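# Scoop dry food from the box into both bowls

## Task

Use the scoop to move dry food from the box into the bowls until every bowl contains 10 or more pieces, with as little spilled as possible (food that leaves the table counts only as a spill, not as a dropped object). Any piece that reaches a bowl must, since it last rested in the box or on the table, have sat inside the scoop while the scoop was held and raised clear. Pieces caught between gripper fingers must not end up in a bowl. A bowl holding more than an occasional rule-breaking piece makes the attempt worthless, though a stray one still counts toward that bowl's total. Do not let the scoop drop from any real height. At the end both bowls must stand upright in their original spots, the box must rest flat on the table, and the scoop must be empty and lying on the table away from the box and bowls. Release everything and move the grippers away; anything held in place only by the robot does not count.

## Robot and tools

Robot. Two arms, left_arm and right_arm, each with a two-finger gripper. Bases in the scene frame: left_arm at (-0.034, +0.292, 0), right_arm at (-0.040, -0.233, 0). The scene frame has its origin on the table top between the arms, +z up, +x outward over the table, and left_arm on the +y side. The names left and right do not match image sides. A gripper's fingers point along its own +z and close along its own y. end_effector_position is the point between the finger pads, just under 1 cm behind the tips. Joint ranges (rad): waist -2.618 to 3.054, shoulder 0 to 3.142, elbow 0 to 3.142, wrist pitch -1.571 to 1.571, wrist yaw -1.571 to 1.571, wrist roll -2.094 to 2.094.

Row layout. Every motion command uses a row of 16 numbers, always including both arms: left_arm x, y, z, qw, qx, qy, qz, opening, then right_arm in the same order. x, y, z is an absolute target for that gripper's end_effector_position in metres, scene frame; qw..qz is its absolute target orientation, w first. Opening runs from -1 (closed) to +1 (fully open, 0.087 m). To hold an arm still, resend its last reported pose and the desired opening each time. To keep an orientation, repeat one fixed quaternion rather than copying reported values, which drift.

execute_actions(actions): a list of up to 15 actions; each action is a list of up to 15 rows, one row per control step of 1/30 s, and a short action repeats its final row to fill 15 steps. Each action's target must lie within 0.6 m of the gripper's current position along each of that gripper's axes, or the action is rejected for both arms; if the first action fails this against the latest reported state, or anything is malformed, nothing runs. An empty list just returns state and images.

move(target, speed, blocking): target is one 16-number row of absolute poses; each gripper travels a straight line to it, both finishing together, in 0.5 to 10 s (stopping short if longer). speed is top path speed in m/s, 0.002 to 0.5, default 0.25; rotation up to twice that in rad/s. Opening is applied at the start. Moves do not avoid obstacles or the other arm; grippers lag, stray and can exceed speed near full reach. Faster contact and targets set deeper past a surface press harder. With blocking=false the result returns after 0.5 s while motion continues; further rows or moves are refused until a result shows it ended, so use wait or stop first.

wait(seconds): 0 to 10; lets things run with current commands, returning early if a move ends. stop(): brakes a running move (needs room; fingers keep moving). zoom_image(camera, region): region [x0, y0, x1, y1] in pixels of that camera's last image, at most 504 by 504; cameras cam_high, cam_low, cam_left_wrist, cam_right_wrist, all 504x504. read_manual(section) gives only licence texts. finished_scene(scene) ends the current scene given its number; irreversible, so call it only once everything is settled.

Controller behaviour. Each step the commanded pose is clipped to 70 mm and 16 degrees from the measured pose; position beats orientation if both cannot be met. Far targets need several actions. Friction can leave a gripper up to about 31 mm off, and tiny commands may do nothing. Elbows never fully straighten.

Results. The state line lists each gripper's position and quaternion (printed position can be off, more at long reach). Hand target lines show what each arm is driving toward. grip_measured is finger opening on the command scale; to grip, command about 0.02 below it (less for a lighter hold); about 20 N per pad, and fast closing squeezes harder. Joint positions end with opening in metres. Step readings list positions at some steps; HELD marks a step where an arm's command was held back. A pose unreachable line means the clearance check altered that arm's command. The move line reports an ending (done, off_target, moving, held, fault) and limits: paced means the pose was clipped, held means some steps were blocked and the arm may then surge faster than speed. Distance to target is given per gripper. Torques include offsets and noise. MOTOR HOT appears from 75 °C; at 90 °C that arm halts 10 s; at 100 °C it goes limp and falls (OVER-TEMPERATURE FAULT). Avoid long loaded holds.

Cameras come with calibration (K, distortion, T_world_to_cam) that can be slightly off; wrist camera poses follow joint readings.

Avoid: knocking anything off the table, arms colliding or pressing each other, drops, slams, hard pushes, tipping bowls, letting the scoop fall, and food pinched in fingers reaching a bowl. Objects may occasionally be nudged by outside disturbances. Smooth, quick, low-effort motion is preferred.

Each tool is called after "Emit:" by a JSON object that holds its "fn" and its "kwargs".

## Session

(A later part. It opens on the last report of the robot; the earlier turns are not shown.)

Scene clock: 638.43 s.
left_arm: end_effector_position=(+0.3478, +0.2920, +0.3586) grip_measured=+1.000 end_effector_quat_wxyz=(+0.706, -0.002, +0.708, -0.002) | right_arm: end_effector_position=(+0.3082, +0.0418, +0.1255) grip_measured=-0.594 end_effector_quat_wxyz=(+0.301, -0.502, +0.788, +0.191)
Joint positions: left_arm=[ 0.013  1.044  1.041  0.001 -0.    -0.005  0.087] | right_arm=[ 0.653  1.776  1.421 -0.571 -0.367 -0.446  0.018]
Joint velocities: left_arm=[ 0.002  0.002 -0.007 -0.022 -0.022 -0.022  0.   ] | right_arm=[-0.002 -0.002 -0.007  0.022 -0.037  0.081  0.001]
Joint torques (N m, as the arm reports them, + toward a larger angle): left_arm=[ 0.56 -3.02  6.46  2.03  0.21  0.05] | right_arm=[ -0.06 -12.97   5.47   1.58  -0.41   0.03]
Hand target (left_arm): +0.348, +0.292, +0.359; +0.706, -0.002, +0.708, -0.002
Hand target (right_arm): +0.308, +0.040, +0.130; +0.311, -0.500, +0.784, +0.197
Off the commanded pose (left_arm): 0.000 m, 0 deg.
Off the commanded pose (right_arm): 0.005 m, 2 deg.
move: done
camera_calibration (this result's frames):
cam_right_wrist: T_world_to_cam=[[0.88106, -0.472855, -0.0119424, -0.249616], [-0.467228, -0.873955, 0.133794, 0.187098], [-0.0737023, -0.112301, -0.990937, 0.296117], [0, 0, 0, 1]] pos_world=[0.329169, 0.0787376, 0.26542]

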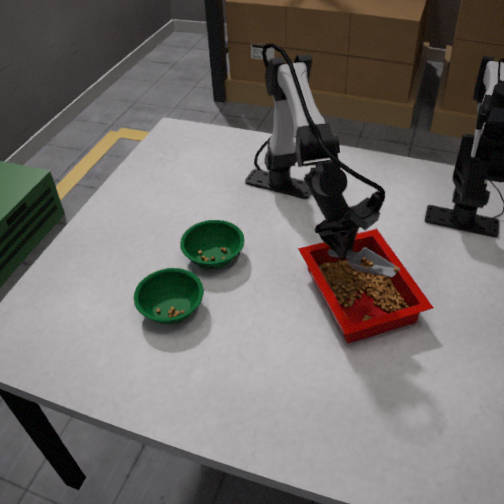

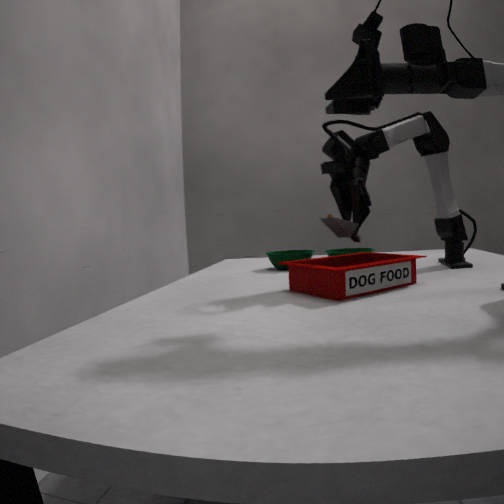

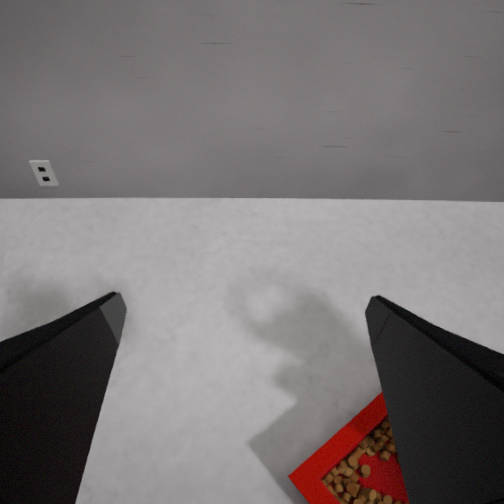

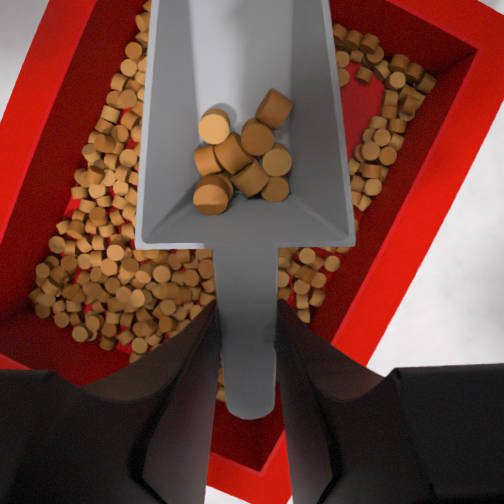

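Emit:
{"fn": "move", "kwargs": {"target": [0.3478,0.2920,0.3586,0.706,-0.002,0.708,-0.002,1, 0.375,-0.325,0.15,0.3685,0.0405,0.9286,-0.0161,-0.7], "speed": 0.15}}

Emit:
{"fn": "move", "kwargs": {"target": [0.3478,0.2920,0.3586,0.706,-0.002,0.708,-0.002,1, 0.41,-0.261,0.15,0.2868,0.3650,0.8811,0.0904,-0.7], "speed": 0.2}}

Emit:
{"fn": "move", "kwargs": {"target": [0.3478,0.2920,0.3586,0.706,-0.002,0.708,-0.002,1, 0.468,-0.227,0.15,0.2386,0.6443,0.7031,0.1831,-0.7], "speed": 0.2}}

Emit:
{"fn": "move", "kwargs": {"target": [0.3478,0.2920,0.3586,0.706,-0.002,0.708,-0.002,1, 0.505,-0.233,0.15,0.1933,0.7812,0.5470,0.2303,-0.7], "speed": 0.15}}

Emit:
{"fn": "move", "kwargs": {"target": [0.3478,0.2920,0.3586,0.706,-0.002,0.708,-0.002,1, 0.468,-0.227,0.16,0.2386,0.6443,0.7031,0.1831,-0.7], "speed": 0.2}}

Scene clock: 659.13 s.
left_arm: end_effector_position=(+0.3478, +0.2920, +0.3586) grip_measured=+1.000 end_effector_quat_wxyz=(+0.706, -0.002, +0.708, -0.002) | right_arm: end_effector_position=(+0.3679, -0.3163, +0.1375) grip_measured=-0.594 end_effector_quat_wxyz=(+0.345, +0.030, +0.938, -0.011)
Joint positions: left_arm=[ 0.013  1.044  1.041  0.001 -0.    -0.005  0.087] | right_arm=[-0.146  1.634  1.306 -0.546 -0.111 -0.132  0.018]
Joint velocities: left_arm=[-0.002 -0.007 -0.022  0.007  0.11  -0.007  0.   ] | right_arm=[ 0.037 -0.002  0.007  0.022 -0.037 -0.022 -0.002]
Joint torques (N m, as the arm reports them, + toward a larger angle): left_arm=[ 0.65 -3.2   6.51  1.95  0.11  0.07] | right_arm=[ 0.03 -8.61  9.71  1.67  0.04  0.11]
Hand target (left_arm): +0.348, +0.292, +0.359; +0.706, -0.002, +0.708, -0.002
Hand target (right_arm): +0.380, -0.324, +0.150; +0.367, +0.039, +0.929, -0.020
Off the commanded pose (left_arm): 0.000 m, 0 deg.
Off the commanded pose (right_arm): 0.017 m, 3 deg.
move: off_target (right_arm)
camera_calibration (this result's frames):
cam_right_wrist: T_world_to_cam=[[-0.118183, -0.992929, -0.0112097, -0.268411], [-0.98074, 0.11495, 0.157911, 0.398793], [-0.155506, 0.0296563, -0.98739, 0.34666], [0, 0, 0, 1]] pos_world=[0.413298, -0.322635, 0.276306]

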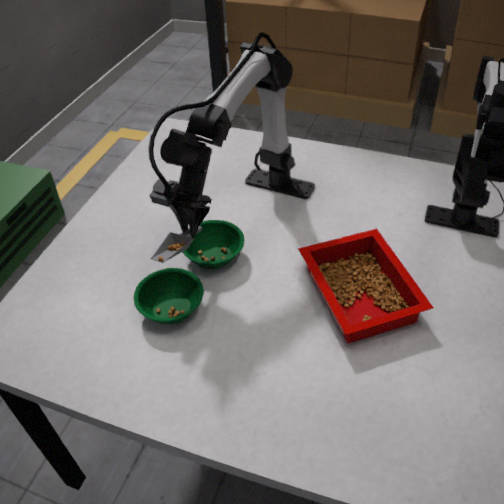

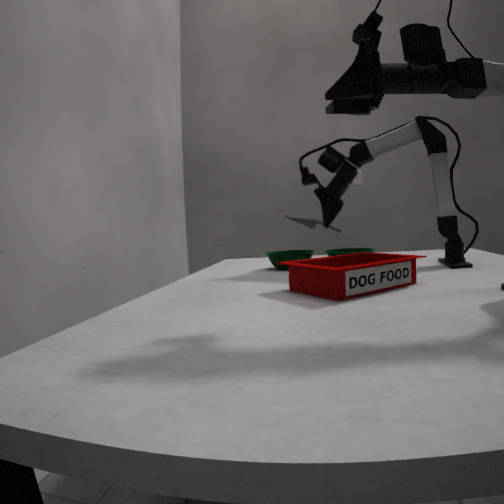

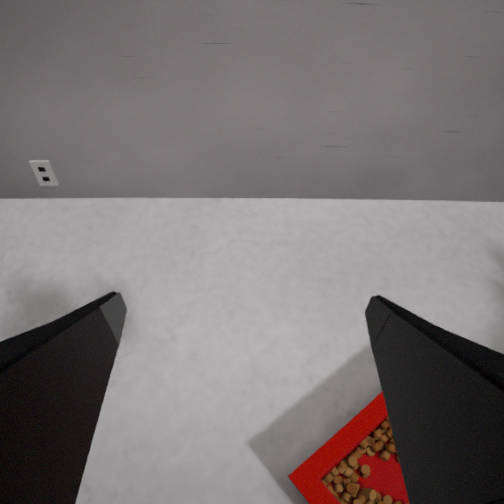

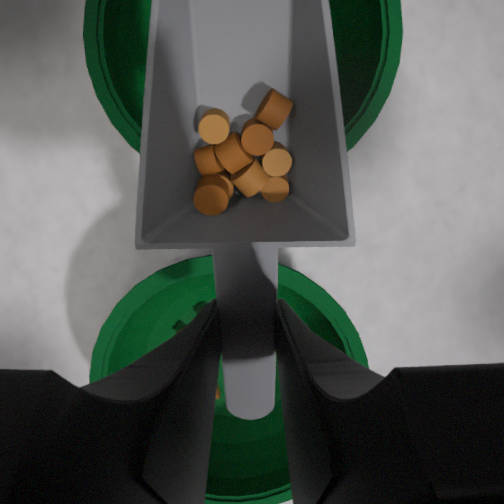

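Scene clock: 661.47 s.
left_arm: end_effector_position=(+0.3478, +0.2920, +0.3586) grip_measured=+1.000 end_effector_quat_wxyz=(+0.706, -0.002, +0.708, -0.002) | right_arm: end_effector_position=(+0.3994, -0.2621, +0.1410) grip_measured=-0.594 end_effector_quat_wxyz=(+0.273, +0.364, +0.886, +0.090)
Joint positions: left_arm=[ 0.013  1.044  1.041  0.001 -0.    -0.005  0.087] | right_arm=[-0.048  1.794  1.537 -0.733 -0.036  0.652  0.018]
Joint velocities: left_arm=[ 0.002 -0.007 -0.007  0.022 -0.022 -0.007  0.   ] | right_arm=[ 0.007  0.007  0.012 -0.037  0.037  0.037 -0.   ]
Joint torques (N m, as the arm reports them, + toward a larger angle): left_arm=[ 0.58 -3.25  6.21  2.01  0.15  0.08] | right_arm=[  1.6  -10.42   9.8    1.34   0.13   0.1 ]
Hand target (left_arm): +0.348, +0.292, +0.359; +0.706, -0.002, +0.708, -0.002
Hand target (right_arm): +0.409, -0.260, +0.150; +0.287, +0.365, +0.881, +0.091
Off the commanded pose (left_arm): 0.000 m, 0 deg.
Off the commanded pose (right_arm): 0.014 m, 2 deg.
move: off_target (right_arm)
camera_calibration (this result's frames):
cam_right_wrist: T_world_to_cam=[[-0.639068, -0.682538, -0.354589, 0.126996], [-0.765332, 0.518413, 0.381463, 0.411111], [-0.0765398, 0.515159, -0.85367, 0.430284], [0, 0, 0, 1]] pos_world=[0.42873, -0.348111, 0.255528]

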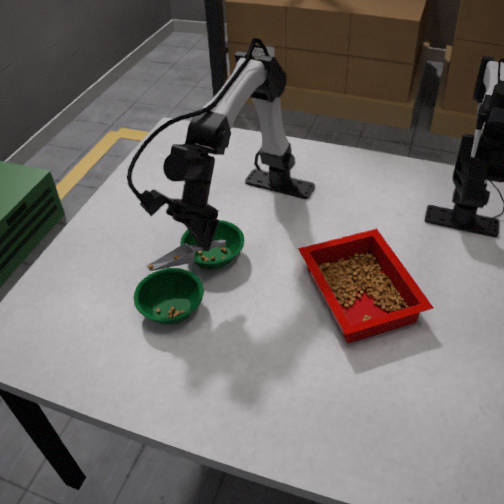

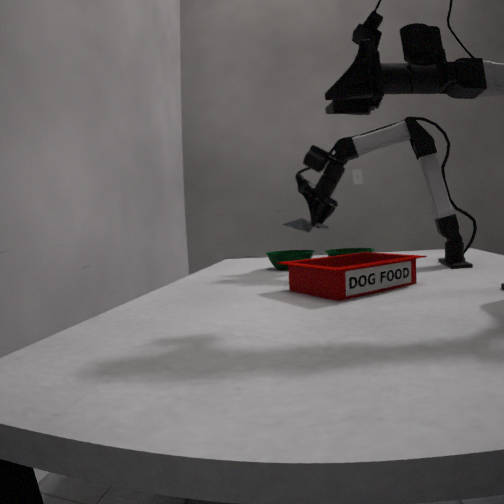

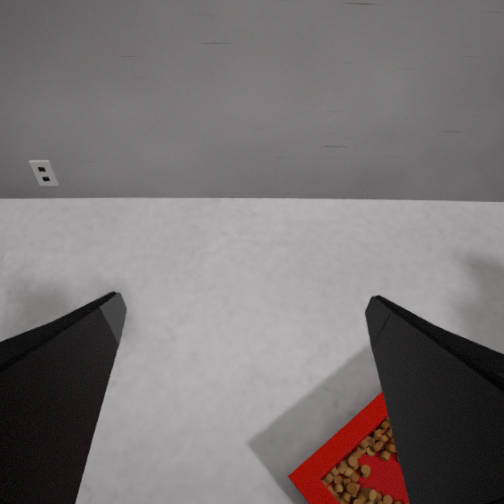

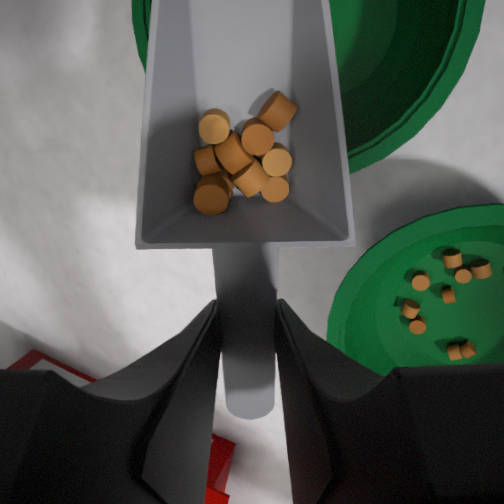

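Scene clock: 663.77 s.
left_arm: end_effector_position=(+0.3478, +0.2920, +0.3586) grip_measured=+1.000 end_effector_quat_wxyz=(+0.706, -0.002, +0.708, -0.002) | right_arm: end_effector_position=(+0.4539, -0.2282, +0.1387) grip_measured=-0.594 end_effector_quat_wxyz=(+0.219, +0.647, +0.710, +0.171)
Joint positions: left_arm=[ 0.013  1.044  1.041  0.001 -0.    -0.005  0.087] | right_arm=[ 0.017  1.93   1.661 -0.738  0.001  1.404  0.018]
Joint velocities: left_arm=[-0.012  0.007  0.002  0.051  0.037 -0.007  0.   ] | right_arm=[-0.007  0.007 -0.002 -0.007 -0.007  0.037 -0.   ]
Joint torques (N m, as the arm reports them, + toward a larger angle): left_arm=[ 0.71 -3.15  6.46  1.97  0.11  0.1 ] | right_arm=[  1.59 -11.81   9.55   1.44   0.19   0.05]
Hand target (left_arm): +0.348, +0.292, +0.359; +0.706, -0.002, +0.708, -0.002
Hand target (right_arm): +0.467, -0.226, +0.151; +0.239, +0.645, +0.703, +0.184
Off the commanded pose (left_arm): 0.000 m, 0 deg.
Off the commanded pose (right_arm): 0.018 m, 3 deg.
move: off_target (right_arm)
camera_calibration (this result's frames):
cam_right_wrist: T_world_to_cam=[[-0.860205, -0.0537766, -0.507105, 0.449147], [-0.403028, 0.680959, 0.611444, 0.276865], [0.312437, 0.730345, -0.607437, 0.253401], [0, 0, 0, 1]] pos_world=[0.418771, -0.34945, 0.212403]

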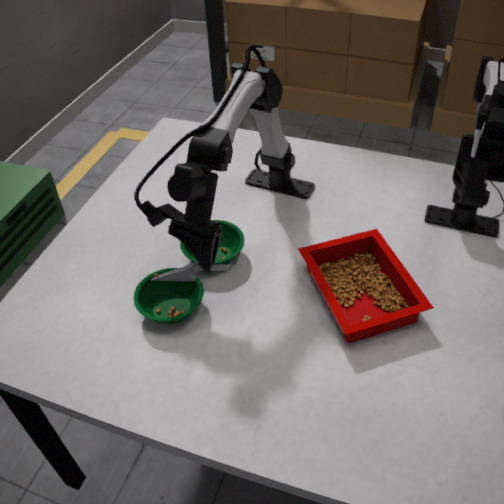

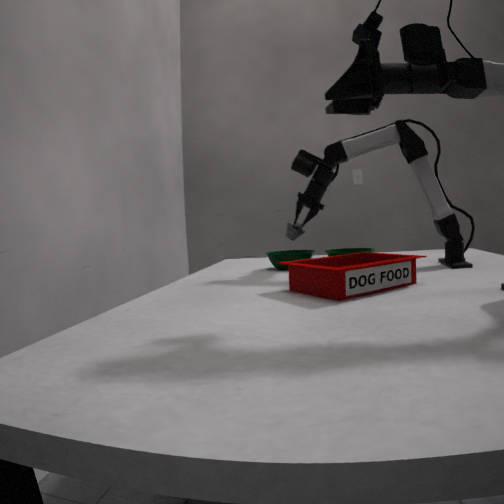

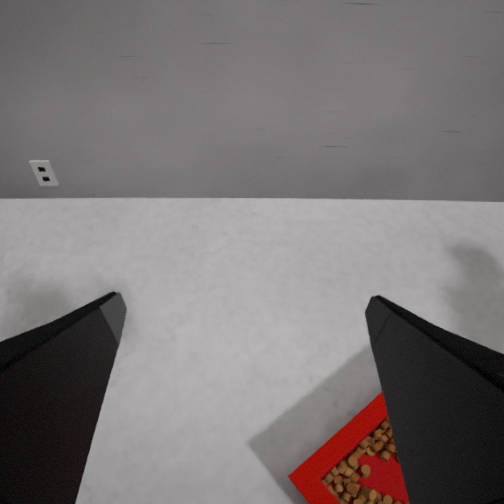

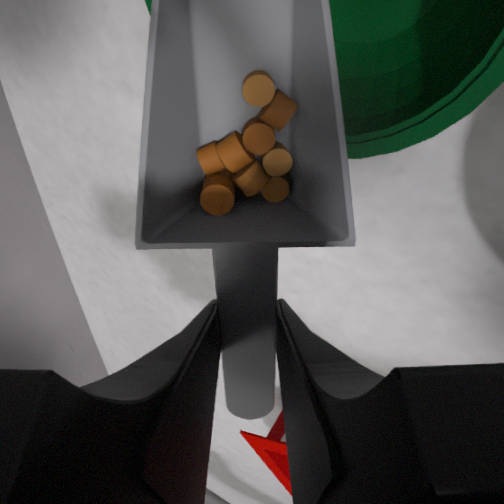

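Scene clock: 665.73 s.
left_arm: end_effector_position=(+0.3478, +0.2920, +0.3586) grip_measured=+1.000 end_effector_quat_wxyz=(+0.706, -0.002, +0.708, -0.002) | right_arm: end_effector_position=(+0.4919, -0.2318, +0.1375) grip_measured=-0.594 end_effector_quat_wxyz=(+0.177, +0.784, +0.556, +0.213)
Joint positions: left_arm=[ 0.013  1.044  1.041  0.001 -0.    -0.005  0.087] | right_arm=[ 0.017  2.027  1.757 -0.74   0.001  1.835  0.018]
Joint velocities: left_arm=[-0.012 -0.022 -0.002 -0.037  0.022  0.066  0.   ] | right_arm=[-0.012  0.007 -0.007  0.007 -0.022 -0.007 -0.001]
Joint torques (N m, as the arm reports them, + toward a larger angle): left_arm=[ 0.83 -3.26  6.56  1.97  0.16  0.08] | right_arm=[  1.05 -12.76   9.55   1.41   0.16   0.1 ]
Hand target (left_arm): +0.348, +0.292, +0.359; +0.706, -0.002, +0.708, -0.002
Hand target (right_arm): +0.504, -0.232, +0.150; +0.193, +0.781, +0.547, +0.230
Off the commanded pose (left_arm): 0.000 m, 0 deg.
Off the commanded pose (right_arm): 0.018 m, 3 deg.
move: off_target (right_arm)
camera_calibration (this result's frames):
cam_right_wrist: T_world_to_cam=[[-0.794638, 0.36733, -0.483341, 0.54308], [-0.171566, 0.627832, 0.759205, 0.148898], [0.582336, 0.686218, -0.435878, 0.0769071], [0, 0, 0, 1]] pos_world=[0.412313, -0.345748, 0.182971]

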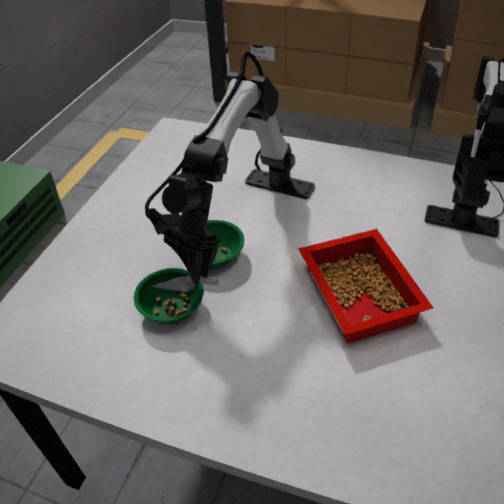

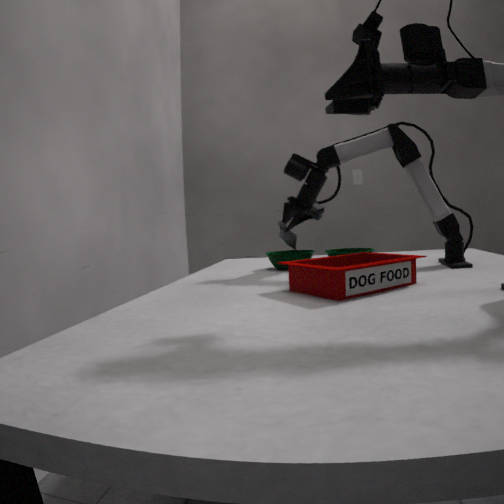

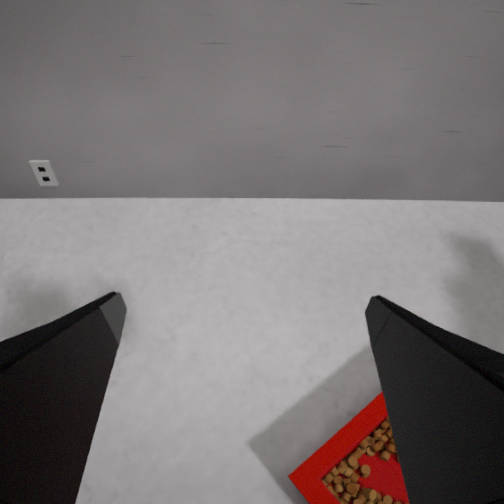

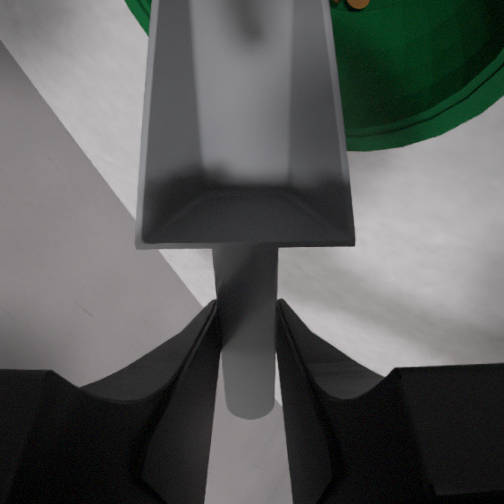

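Scene clock: 667.30 s.
left_arm: end_effector_position=(+0.3478, +0.2920, +0.3586) grip_measured=+1.000 end_effector_quat_wxyz=(+0.706, -0.002, +0.708, -0.002) | right_arm: end_effector_position=(+0.4715, -0.2294, +0.1521) grip_measured=-0.594 end_effector_quat_wxyz=(+0.228, +0.653, +0.699, +0.182)
Joint positions: left_arm=[ 0.013  1.044  1.041  0.001 -0.    -0.005  0.087] | right_arm=[ 0.017  1.973  1.757 -0.763  0.002  1.429  0.018]
Joint velocities: left_arm=[-0.002  0.007 -0.017 -0.066 -0.037 -0.051  0.   ] | right_arm=[-0.002 -0.007  0.002 -0.037  0.051 -0.007  0.001]
Joint torques (N m, as the arm reports them, + toward a larger angle): left_arm=[ 0.61 -3.23  6.35  2.01  0.18  0.03] | right_arm=[  1.25 -15.48   5.85   1.32   0.15  -0.11]
Hand target (left_arm): +0.348, +0.292, +0.359; +0.706, -0.002, +0.708, -0.002
Hand target (right_arm): +0.468, -0.228, +0.160; +0.238, +0.645, +0.703, +0.183
Off the commanded pose (left_arm): 0.000 m, 0 deg.
Off the commanded pose (right_arm): 0.009 m, 2 deg.
move: done
camera_calibration (this result's frames):
cam_right_wrist: T_world_to_cam=[[-0.845723, -0.0308718, -0.532728, 0.473303], [-0.407131, 0.682694, 0.606773, 0.279624], [0.344958, 0.730052, -0.589939, 0.238855], [0, 0, 0, 1]] pos_world=[0.431732, -0.350663, 0.223383]

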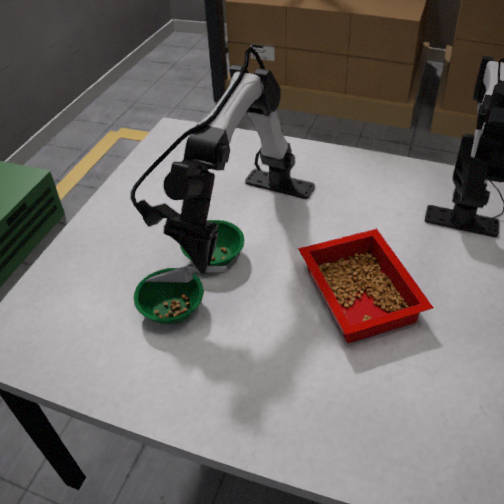

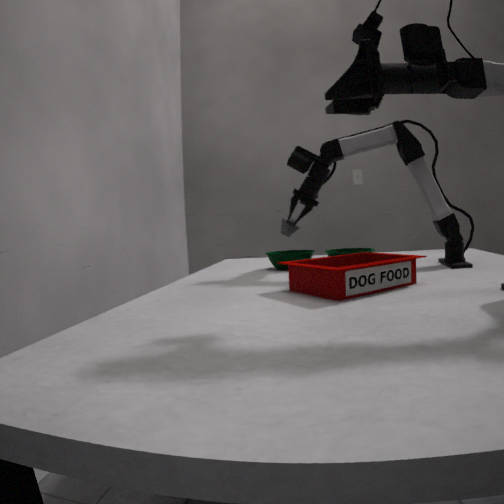

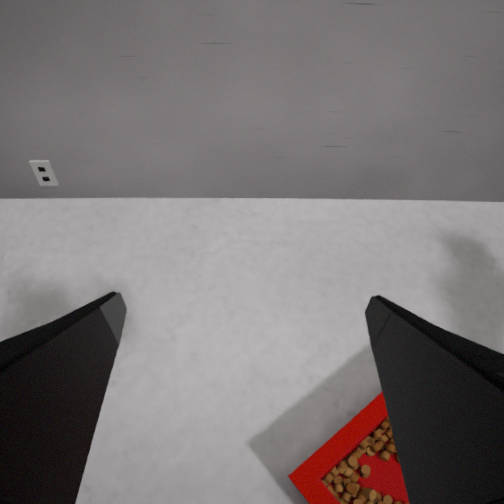

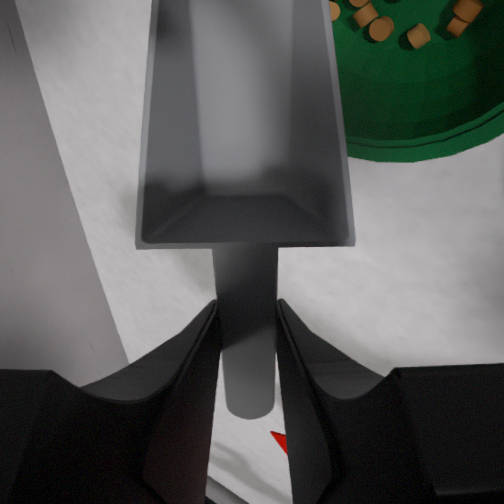

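Emit:
{"fn": "move", "kwargs": {"target": [0.3478,0.2920,0.3586,0.706,-0.002,0.708,-0.002,1, 0.46,-0.14,0.10,0.1901,-0.0856,0.9779,0.0166,-0.7], "speed": 0.3}}

Emit:
{"fn": "move", "kwargs": {"target": [0.3478,0.2920,0.3586,0.706,-0.002,0.708,-0.002,1, 0.46,-0.14,0.03,0.1901,-0.0856,0.9779,0.0166,-0.7], "speed": 0.08}}

Emit:
{"fn": "zoom_image", "kwargs": {"camera": "cam_low", "region": [200, 150, 400, 300]}}

Scene clock: 707.47 s.
left_arm: end_effector_position=(+0.3478, +0.2920, +0.3586) grip_measured=+1.000 end_effector_quat_wxyz=(+0.706, -0.002, +0.708, -0.002) | right_arm: end_effector_position=(+0.4535, -0.1420, +0.0935) grip_measured=-0.594 end_effector_quat_wxyz=(+0.179, -0.077, +0.981, +0.023)
Joint positions: left_arm=[ 0.013  1.044  1.041  0.001 -0.    -0.005  0.087] | right_arm=[ 0.266  2.335  2.244 -1.117 -0.01   0.022  0.018]
Joint velocities: left_arm=[ 0.007 -0.002  0.007 -0.037 -0.037  0.022  0.   ] | right_arm=[-0.007 -0.002  0.002 -0.037  0.007  0.022 -0.   ]
Joint torques (N m, as the arm reports them, + toward a larger angle): left_arm=[ 0.69 -3.24  6.41  2.    0.13  0.07] | right_arm=[  1.26 -15.39   9.13   1.02   0.08  -0.1 ]
Hand target (left_arm): +0.348, +0.292, +0.359; +0.706, -0.002, +0.708, -0.002
Hand target (right_arm): +0.459, -0.140, +0.100; +0.191, -0.086, +0.978, +0.018
Off the commanded pose (left_arm): 0.000 m, 0 deg.
Off the commanded pose (right_arm): 0.009 m, 2 deg.
move: done
camera_calibration (this result's frames):
cam_right_wrist: T_world_to_cam=[[0.103741, -0.994558, -0.00963621, -0.186734], [-0.87198, -0.0956072, 0.480115, 0.360314], [-0.478424, -0.0414052, -0.877152, 0.437447], [0, 0, 0, 1]] pos_world=[0.542843, -0.133156, 0.208916]

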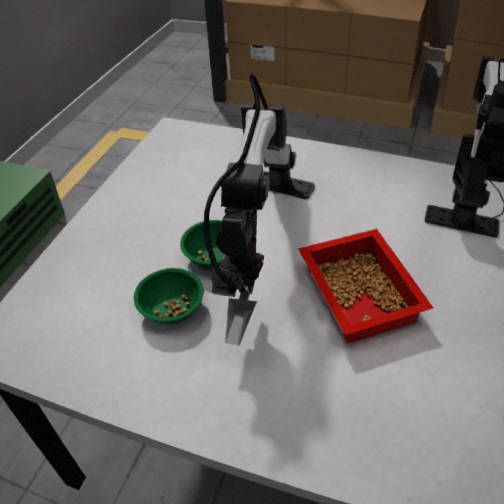

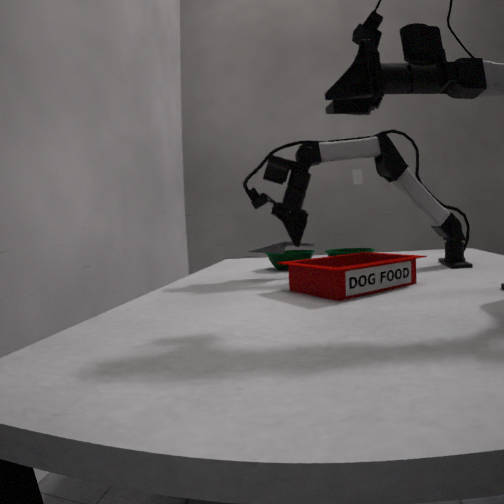

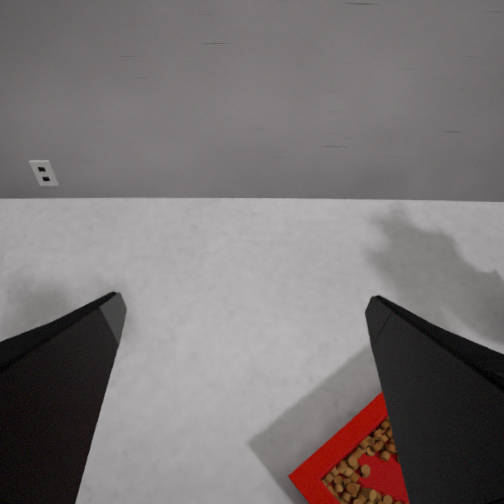

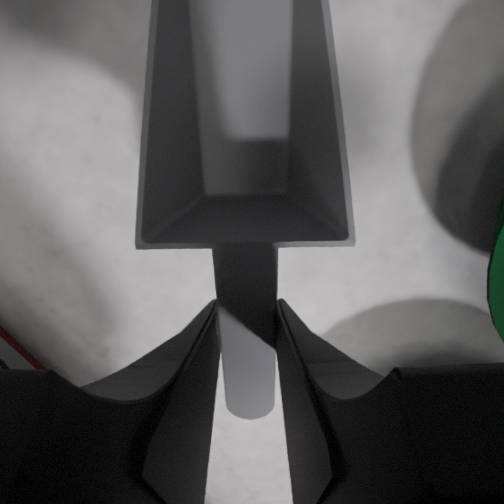

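Scene clock: 708.80 s.
left_arm: end_effector_position=(+0.3478, +0.2920, +0.3586) grip_measured=+1.000 end_effector_quat_wxyz=(+0.706, -0.002, +0.708, -0.002) | right_arm: end_effector_position=(+0.4589, -0.1417, +0.0346) grip_measured=-0.594 end_effector_quat_wxyz=(+0.186, -0.077, +0.979, +0.022)
Joint positions: left_arm=[ 0.013  1.044  1.041  0.001 -0.    -0.005  0.087] | right_arm=[ 0.266  2.335  2.007 -0.865 -0.007  0.02   0.018]
Joint velocities: left_arm=[-0.017  0.007 -0.002 -0.081 -0.051 -0.007  0.   ] | right_arm=[-0.002 -0.002  0.002 -0.007  0.007 -0.007  0.001]
Joint torques (N m, as the arm reports them, + toward a larger angle): left_arm=[ 0.55 -3.31  6.55  1.98  0.17  0.13] | right_arm=[  1.35 -16.01   5.22   1.2    0.13  -0.1 ]
Hand target (left_arm): +0.348, +0.292, +0.359; +0.706, -0.002, +0.708, -0.002
Hand target (right_arm): +0.459, -0.140, +0.030; +0.189, -0.085, +0.978, +0.017
Off the commanded pose (left_arm): 0.000 m, 0 deg.
Off the commanded pose (right_arm): 0.005 m, 1 deg.
move: done
camera_calibration (this result's frames):
cam_right_wrist: T_world_to_cam=[[0.104044, -0.994548, -0.00694616, -0.187803], [-0.87904, -0.0952225, 0.467141, 0.397138], [-0.465256, -0.0424971, -0.884155, 0.382408], [0, 0, 0, 1]] pos_world=[0.546557, -0.132711, 0.151284]

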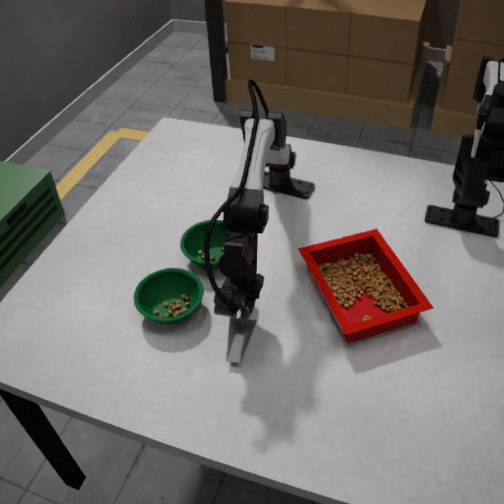

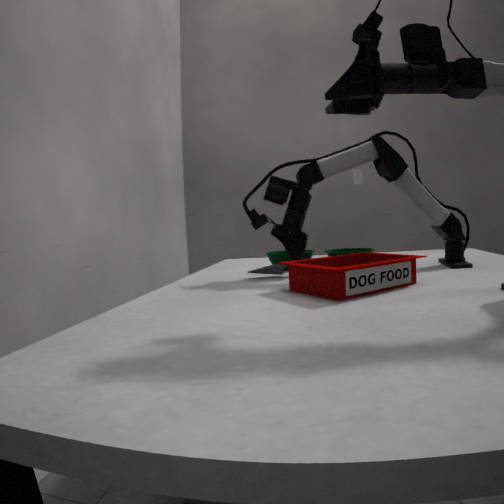

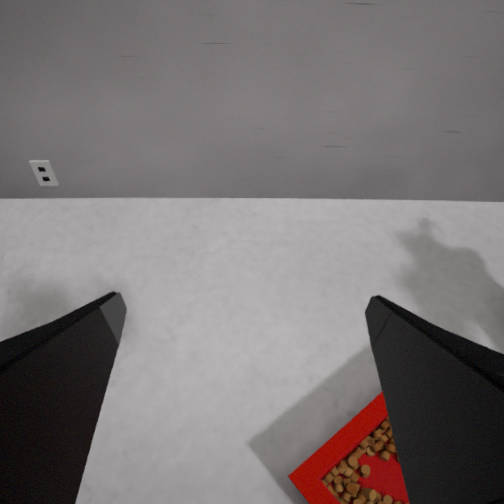

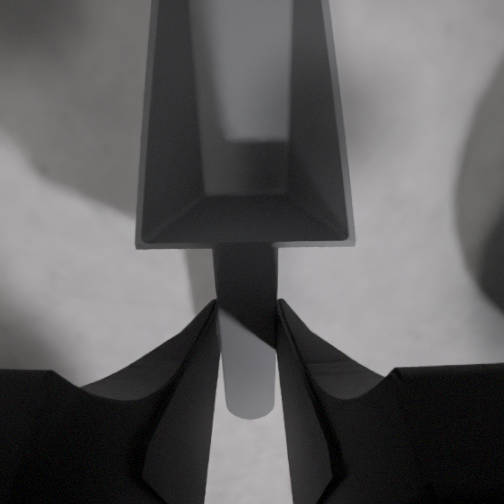

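Region (200, 150, 400, 300) of cam_low's 504x504 image, scaled by 2.520, with more detail than that image has; it fills the top 378 rows of this view, and the rest is white.

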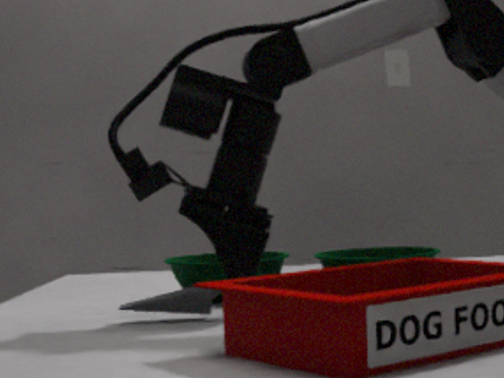

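Emit:
{"fn": "move", "kwargs": {"target": [0.3478,0.2920,0.3586,0.706,-0.002,0.708,-0.002,1, 0.46,-0.14,0.020,0.1901,-0.0856,0.9779,0.0166,-0.7], "speed": 0.04}}

Emit:
{"fn": "move", "kwargs": {"target": [0.3478,0.2920,0.3586,0.706,-0.002,0.708,-0.002,1, 0.46,-0.14,0.022,0.1901,-0.0856,0.9779,0.0166,0.2], "speed": 0.04}}

Emit:
{"fn": "move", "kwargs": {"target": [0.3478,0.2920,0.3586,0.706,-0.002,0.708,-0.002,1, 0.42,-0.16,0.12,0.1901,-0.0856,0.9779,0.0166,0.2], "speed": 0.2}}

Scene clock: 718.93 s.
left_arm: end_effector_position=(+0.3478, +0.2920, +0.3586) grip_measured=+1.000 end_effector_quat_wxyz=(+0.706, -0.002, +0.708, -0.002) | right_arm: end_effector_position=(+0.4604, -0.1415, +0.0285) grip_measured=-0.594 end_effector_quat_wxyz=(+0.191, -0.077, +0.978, +0.022)
Joint positions: left_arm=[ 0.013  1.044  1.041  0.001 -0.    -0.005  0.087] | right_arm=[ 0.266  2.335  1.981 -0.83  -0.007  0.02   0.018]
Joint velocities: left_arm=[-0.017 -0.002 -0.007 -0.066 -0.051 -0.022  0.   ] | right_arm=[ 0.007  0.012 -0.002  0.051  0.022 -0.051 -0.001]
Joint torques (N m, as the arm reports them, + toward a larger angle): left_arm=[ 0.62 -3.23  6.55  1.98  0.13  0.09] | right_arm=[  1.34 -15.35   5.09   1.27   0.11  -0.1 ]
Hand target (left_arm): +0.348, +0.292, +0.359; +0.706, -0.002, +0.708, -0.002
Hand target (right_arm): +0.460, -0.140, +0.020; +0.190, -0.086, +0.978, +0.017
Off the commanded pose (left_arm): 0.000 m, 0 deg.
Off the commanded pose (right_arm): 0.009 m, 1 deg.
move: done
camera_calibration (this result's frames):
cam_right_wrist: T_world_to_cam=[[0.104315, -0.994519, -0.00708558, -0.187936], [-0.883063, -0.0958974, 0.459352, 0.403304], [-0.457513, -0.0416604, -0.888226, 0.374358], [0, 0, 0, 1]] pos_world=[0.547021, -0.132635, 0.145924]

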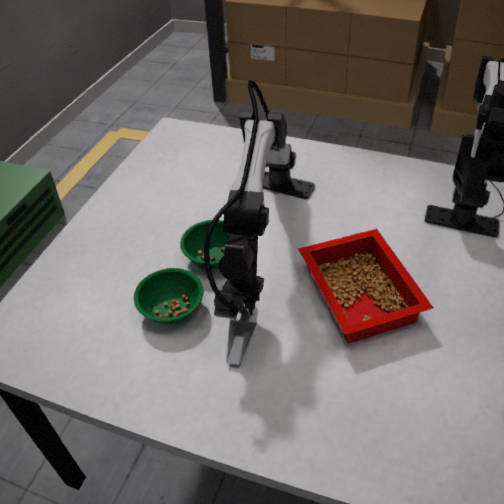

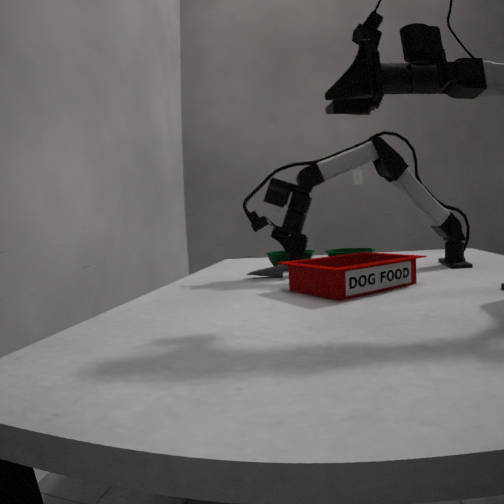

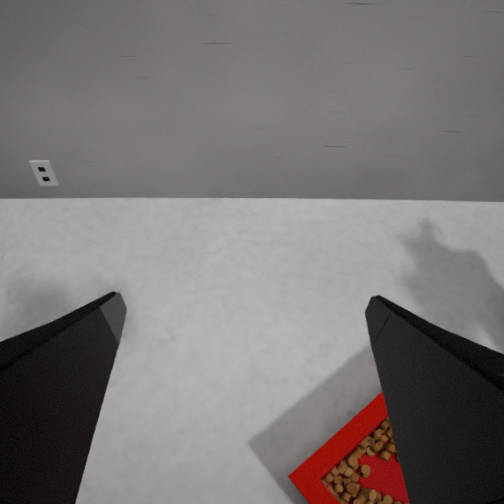

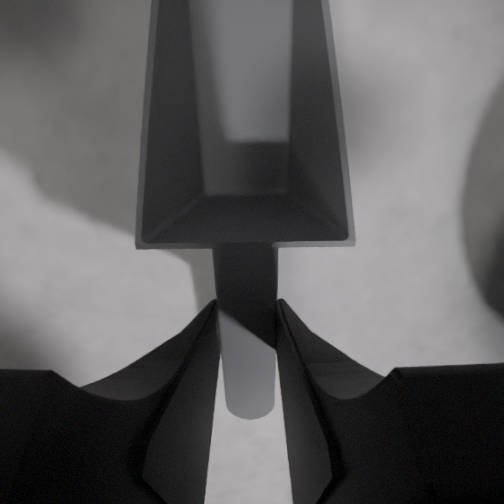

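Scene clock: 719.63 s.
left_arm: end_effector_position=(+0.3478, +0.2920, +0.3586) grip_measured=+1.000 end_effector_quat_wxyz=(+0.706, -0.002, +0.708, -0.002) | right_arm: end_effector_position=(+0.4605, -0.1415, +0.0285) grip_measured=+0.200 end_effector_quat_wxyz=(+0.191, -0.077, +0.978, +0.022)
Joint positions: left_arm=[ 0.013  1.044  1.041  0.001 -0.    -0.005  0.087] | right_arm=[ 0.266  2.335  1.981 -0.829 -0.007  0.02   0.052]
Joint velocities: left_arm=[ 0.002 -0.017 -0.007 -0.051 -0.051 -0.037  0.   ] | right_arm=[ 0.002  0.002 -0.002 -0.022 -0.007 -0.022 -0.001]
Joint torques (N m, as the arm reports them, + toward a larger angle): left_arm=[ 0.69 -3.08  6.36  1.98  0.17  0.09] | right_arm=[  1.34 -15.43   5.64   1.19   0.08  -0.11]
Hand target (left_arm): +0.348, +0.292, +0.359; +0.706, -0.002, +0.708, -0.002
Hand target (right_arm): +0.460, -0.140, +0.022; +0.190, -0.086, +0.978, +0.017
Off the commanded pose (left_arm): 0.000 m, 0 deg.
Off the commanded pose (right_arm): 0.007 m, 1 deg.
move: done
camera_calibration (this result's frames):
cam_right_wrist: T_world_to_cam=[[0.104318, -0.994519, -0.0071131, -0.18793], [-0.883235, -0.0959282, 0.459014, 0.403463], [-0.45718, -0.0416009, -0.888401, 0.37428], [0, 0, 0, 1]] pos_world=[0.54707, -0.132626, 0.145979]

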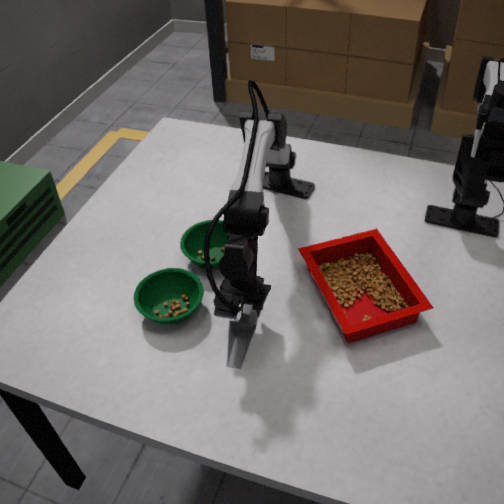

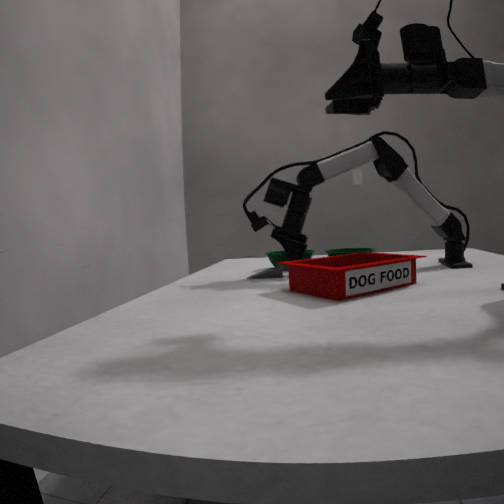

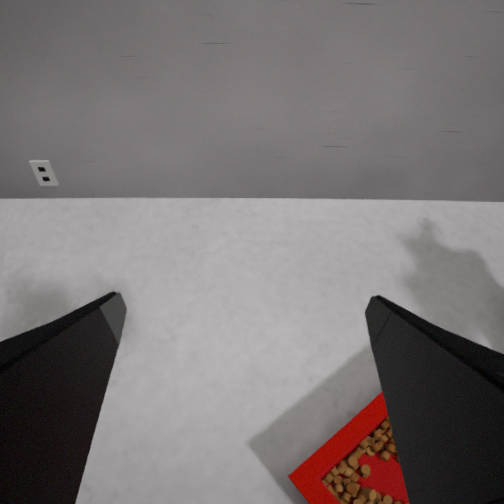

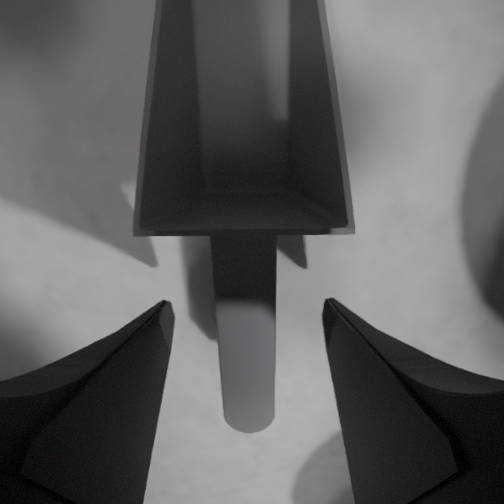

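Scene clock: 720.77 s.
left_arm: end_effector_position=(+0.3478, +0.2920, +0.3586) grip_measured=+1.000 end_effector_quat_wxyz=(+0.706, -0.002, +0.708, -0.002) | right_arm: end_effector_position=(+0.4146, -0.1569, +0.1066) grip_measured=+0.200 end_effector_quat_wxyz=(+0.174, -0.085, +0.981, +0.017)
Joint positions: left_arm=[ 0.013  1.044  1.041  0.001 -0.    -0.005  0.087] | right_arm=[ 0.253  2.143  1.981 -1.058 -0.007 -0.007  0.052]
Joint velocities: left_arm=[-0.002  0.012  0.007  0.007  0.007 -0.037  0.   ] | right_arm=[-0.012 -0.002 -0.002  0.066 -0.037 -0.037  0.   ]
Joint torques (N m, as the arm reports them, + toward a larger angle): left_arm=[ 0.72 -3.15  6.6   1.99  0.14  0.07] | right_arm=[  0.03 -15.28   9.07   0.94  -0.07  -0.07]
Hand target (left_arm): +0.348, +0.292, +0.359; +0.706, -0.002, +0.708, -0.002
Hand target (right_arm): +0.420, -0.161, +0.120; +0.190, -0.086, +0.978, +0.016
Off the commanded pose (left_arm): 0.000 m, 0 deg.
Off the commanded pose (right_arm): 0.015 m, 2 deg.
move: off_target (right_arm)
camera_calibration (this result's frames):
cam_right_wrist: T_world_to_cam=[[0.116855, -0.993137, 0.00489338, -0.204195], [-0.866113, -0.0994953, 0.489845, 0.314635], [-0.485996, -0.0614789, -0.871796, 0.429119], [0, 0, 0, 1]] pos_world=[0.504921, -0.145107, 0.220981]

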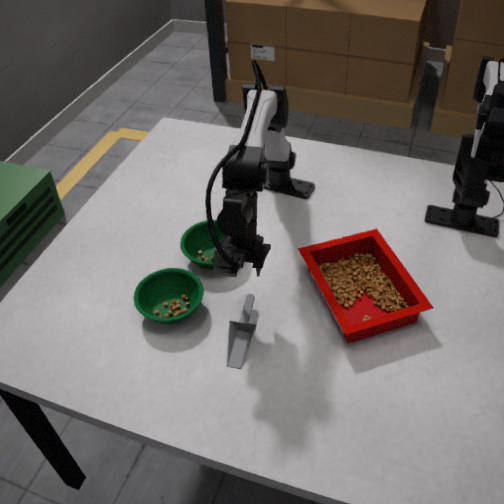

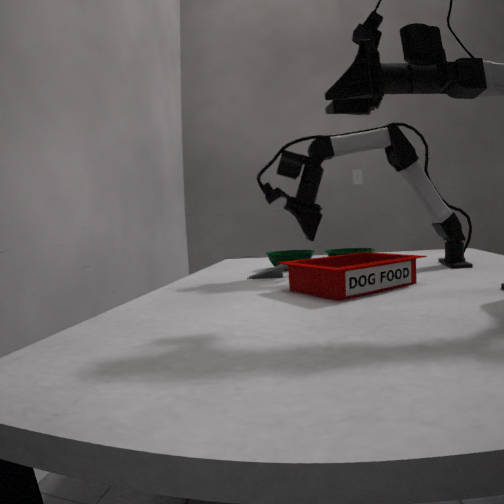

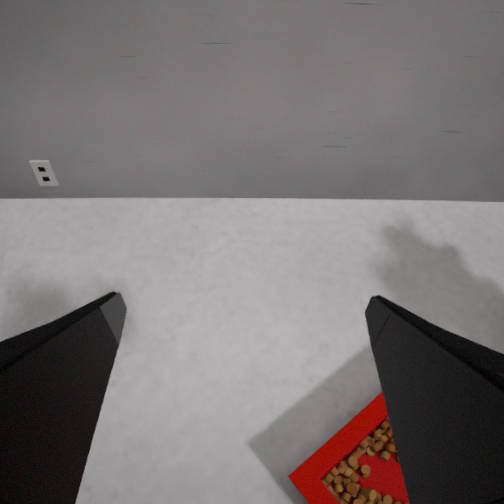

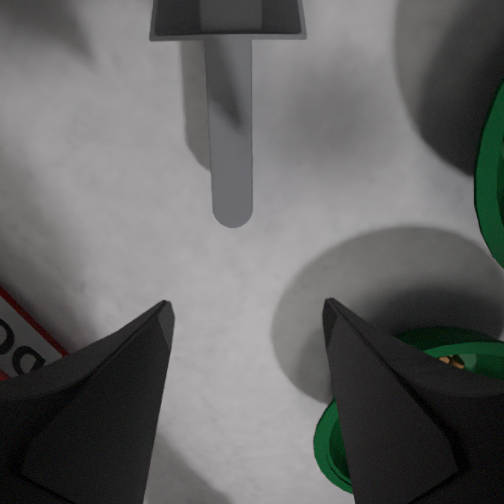

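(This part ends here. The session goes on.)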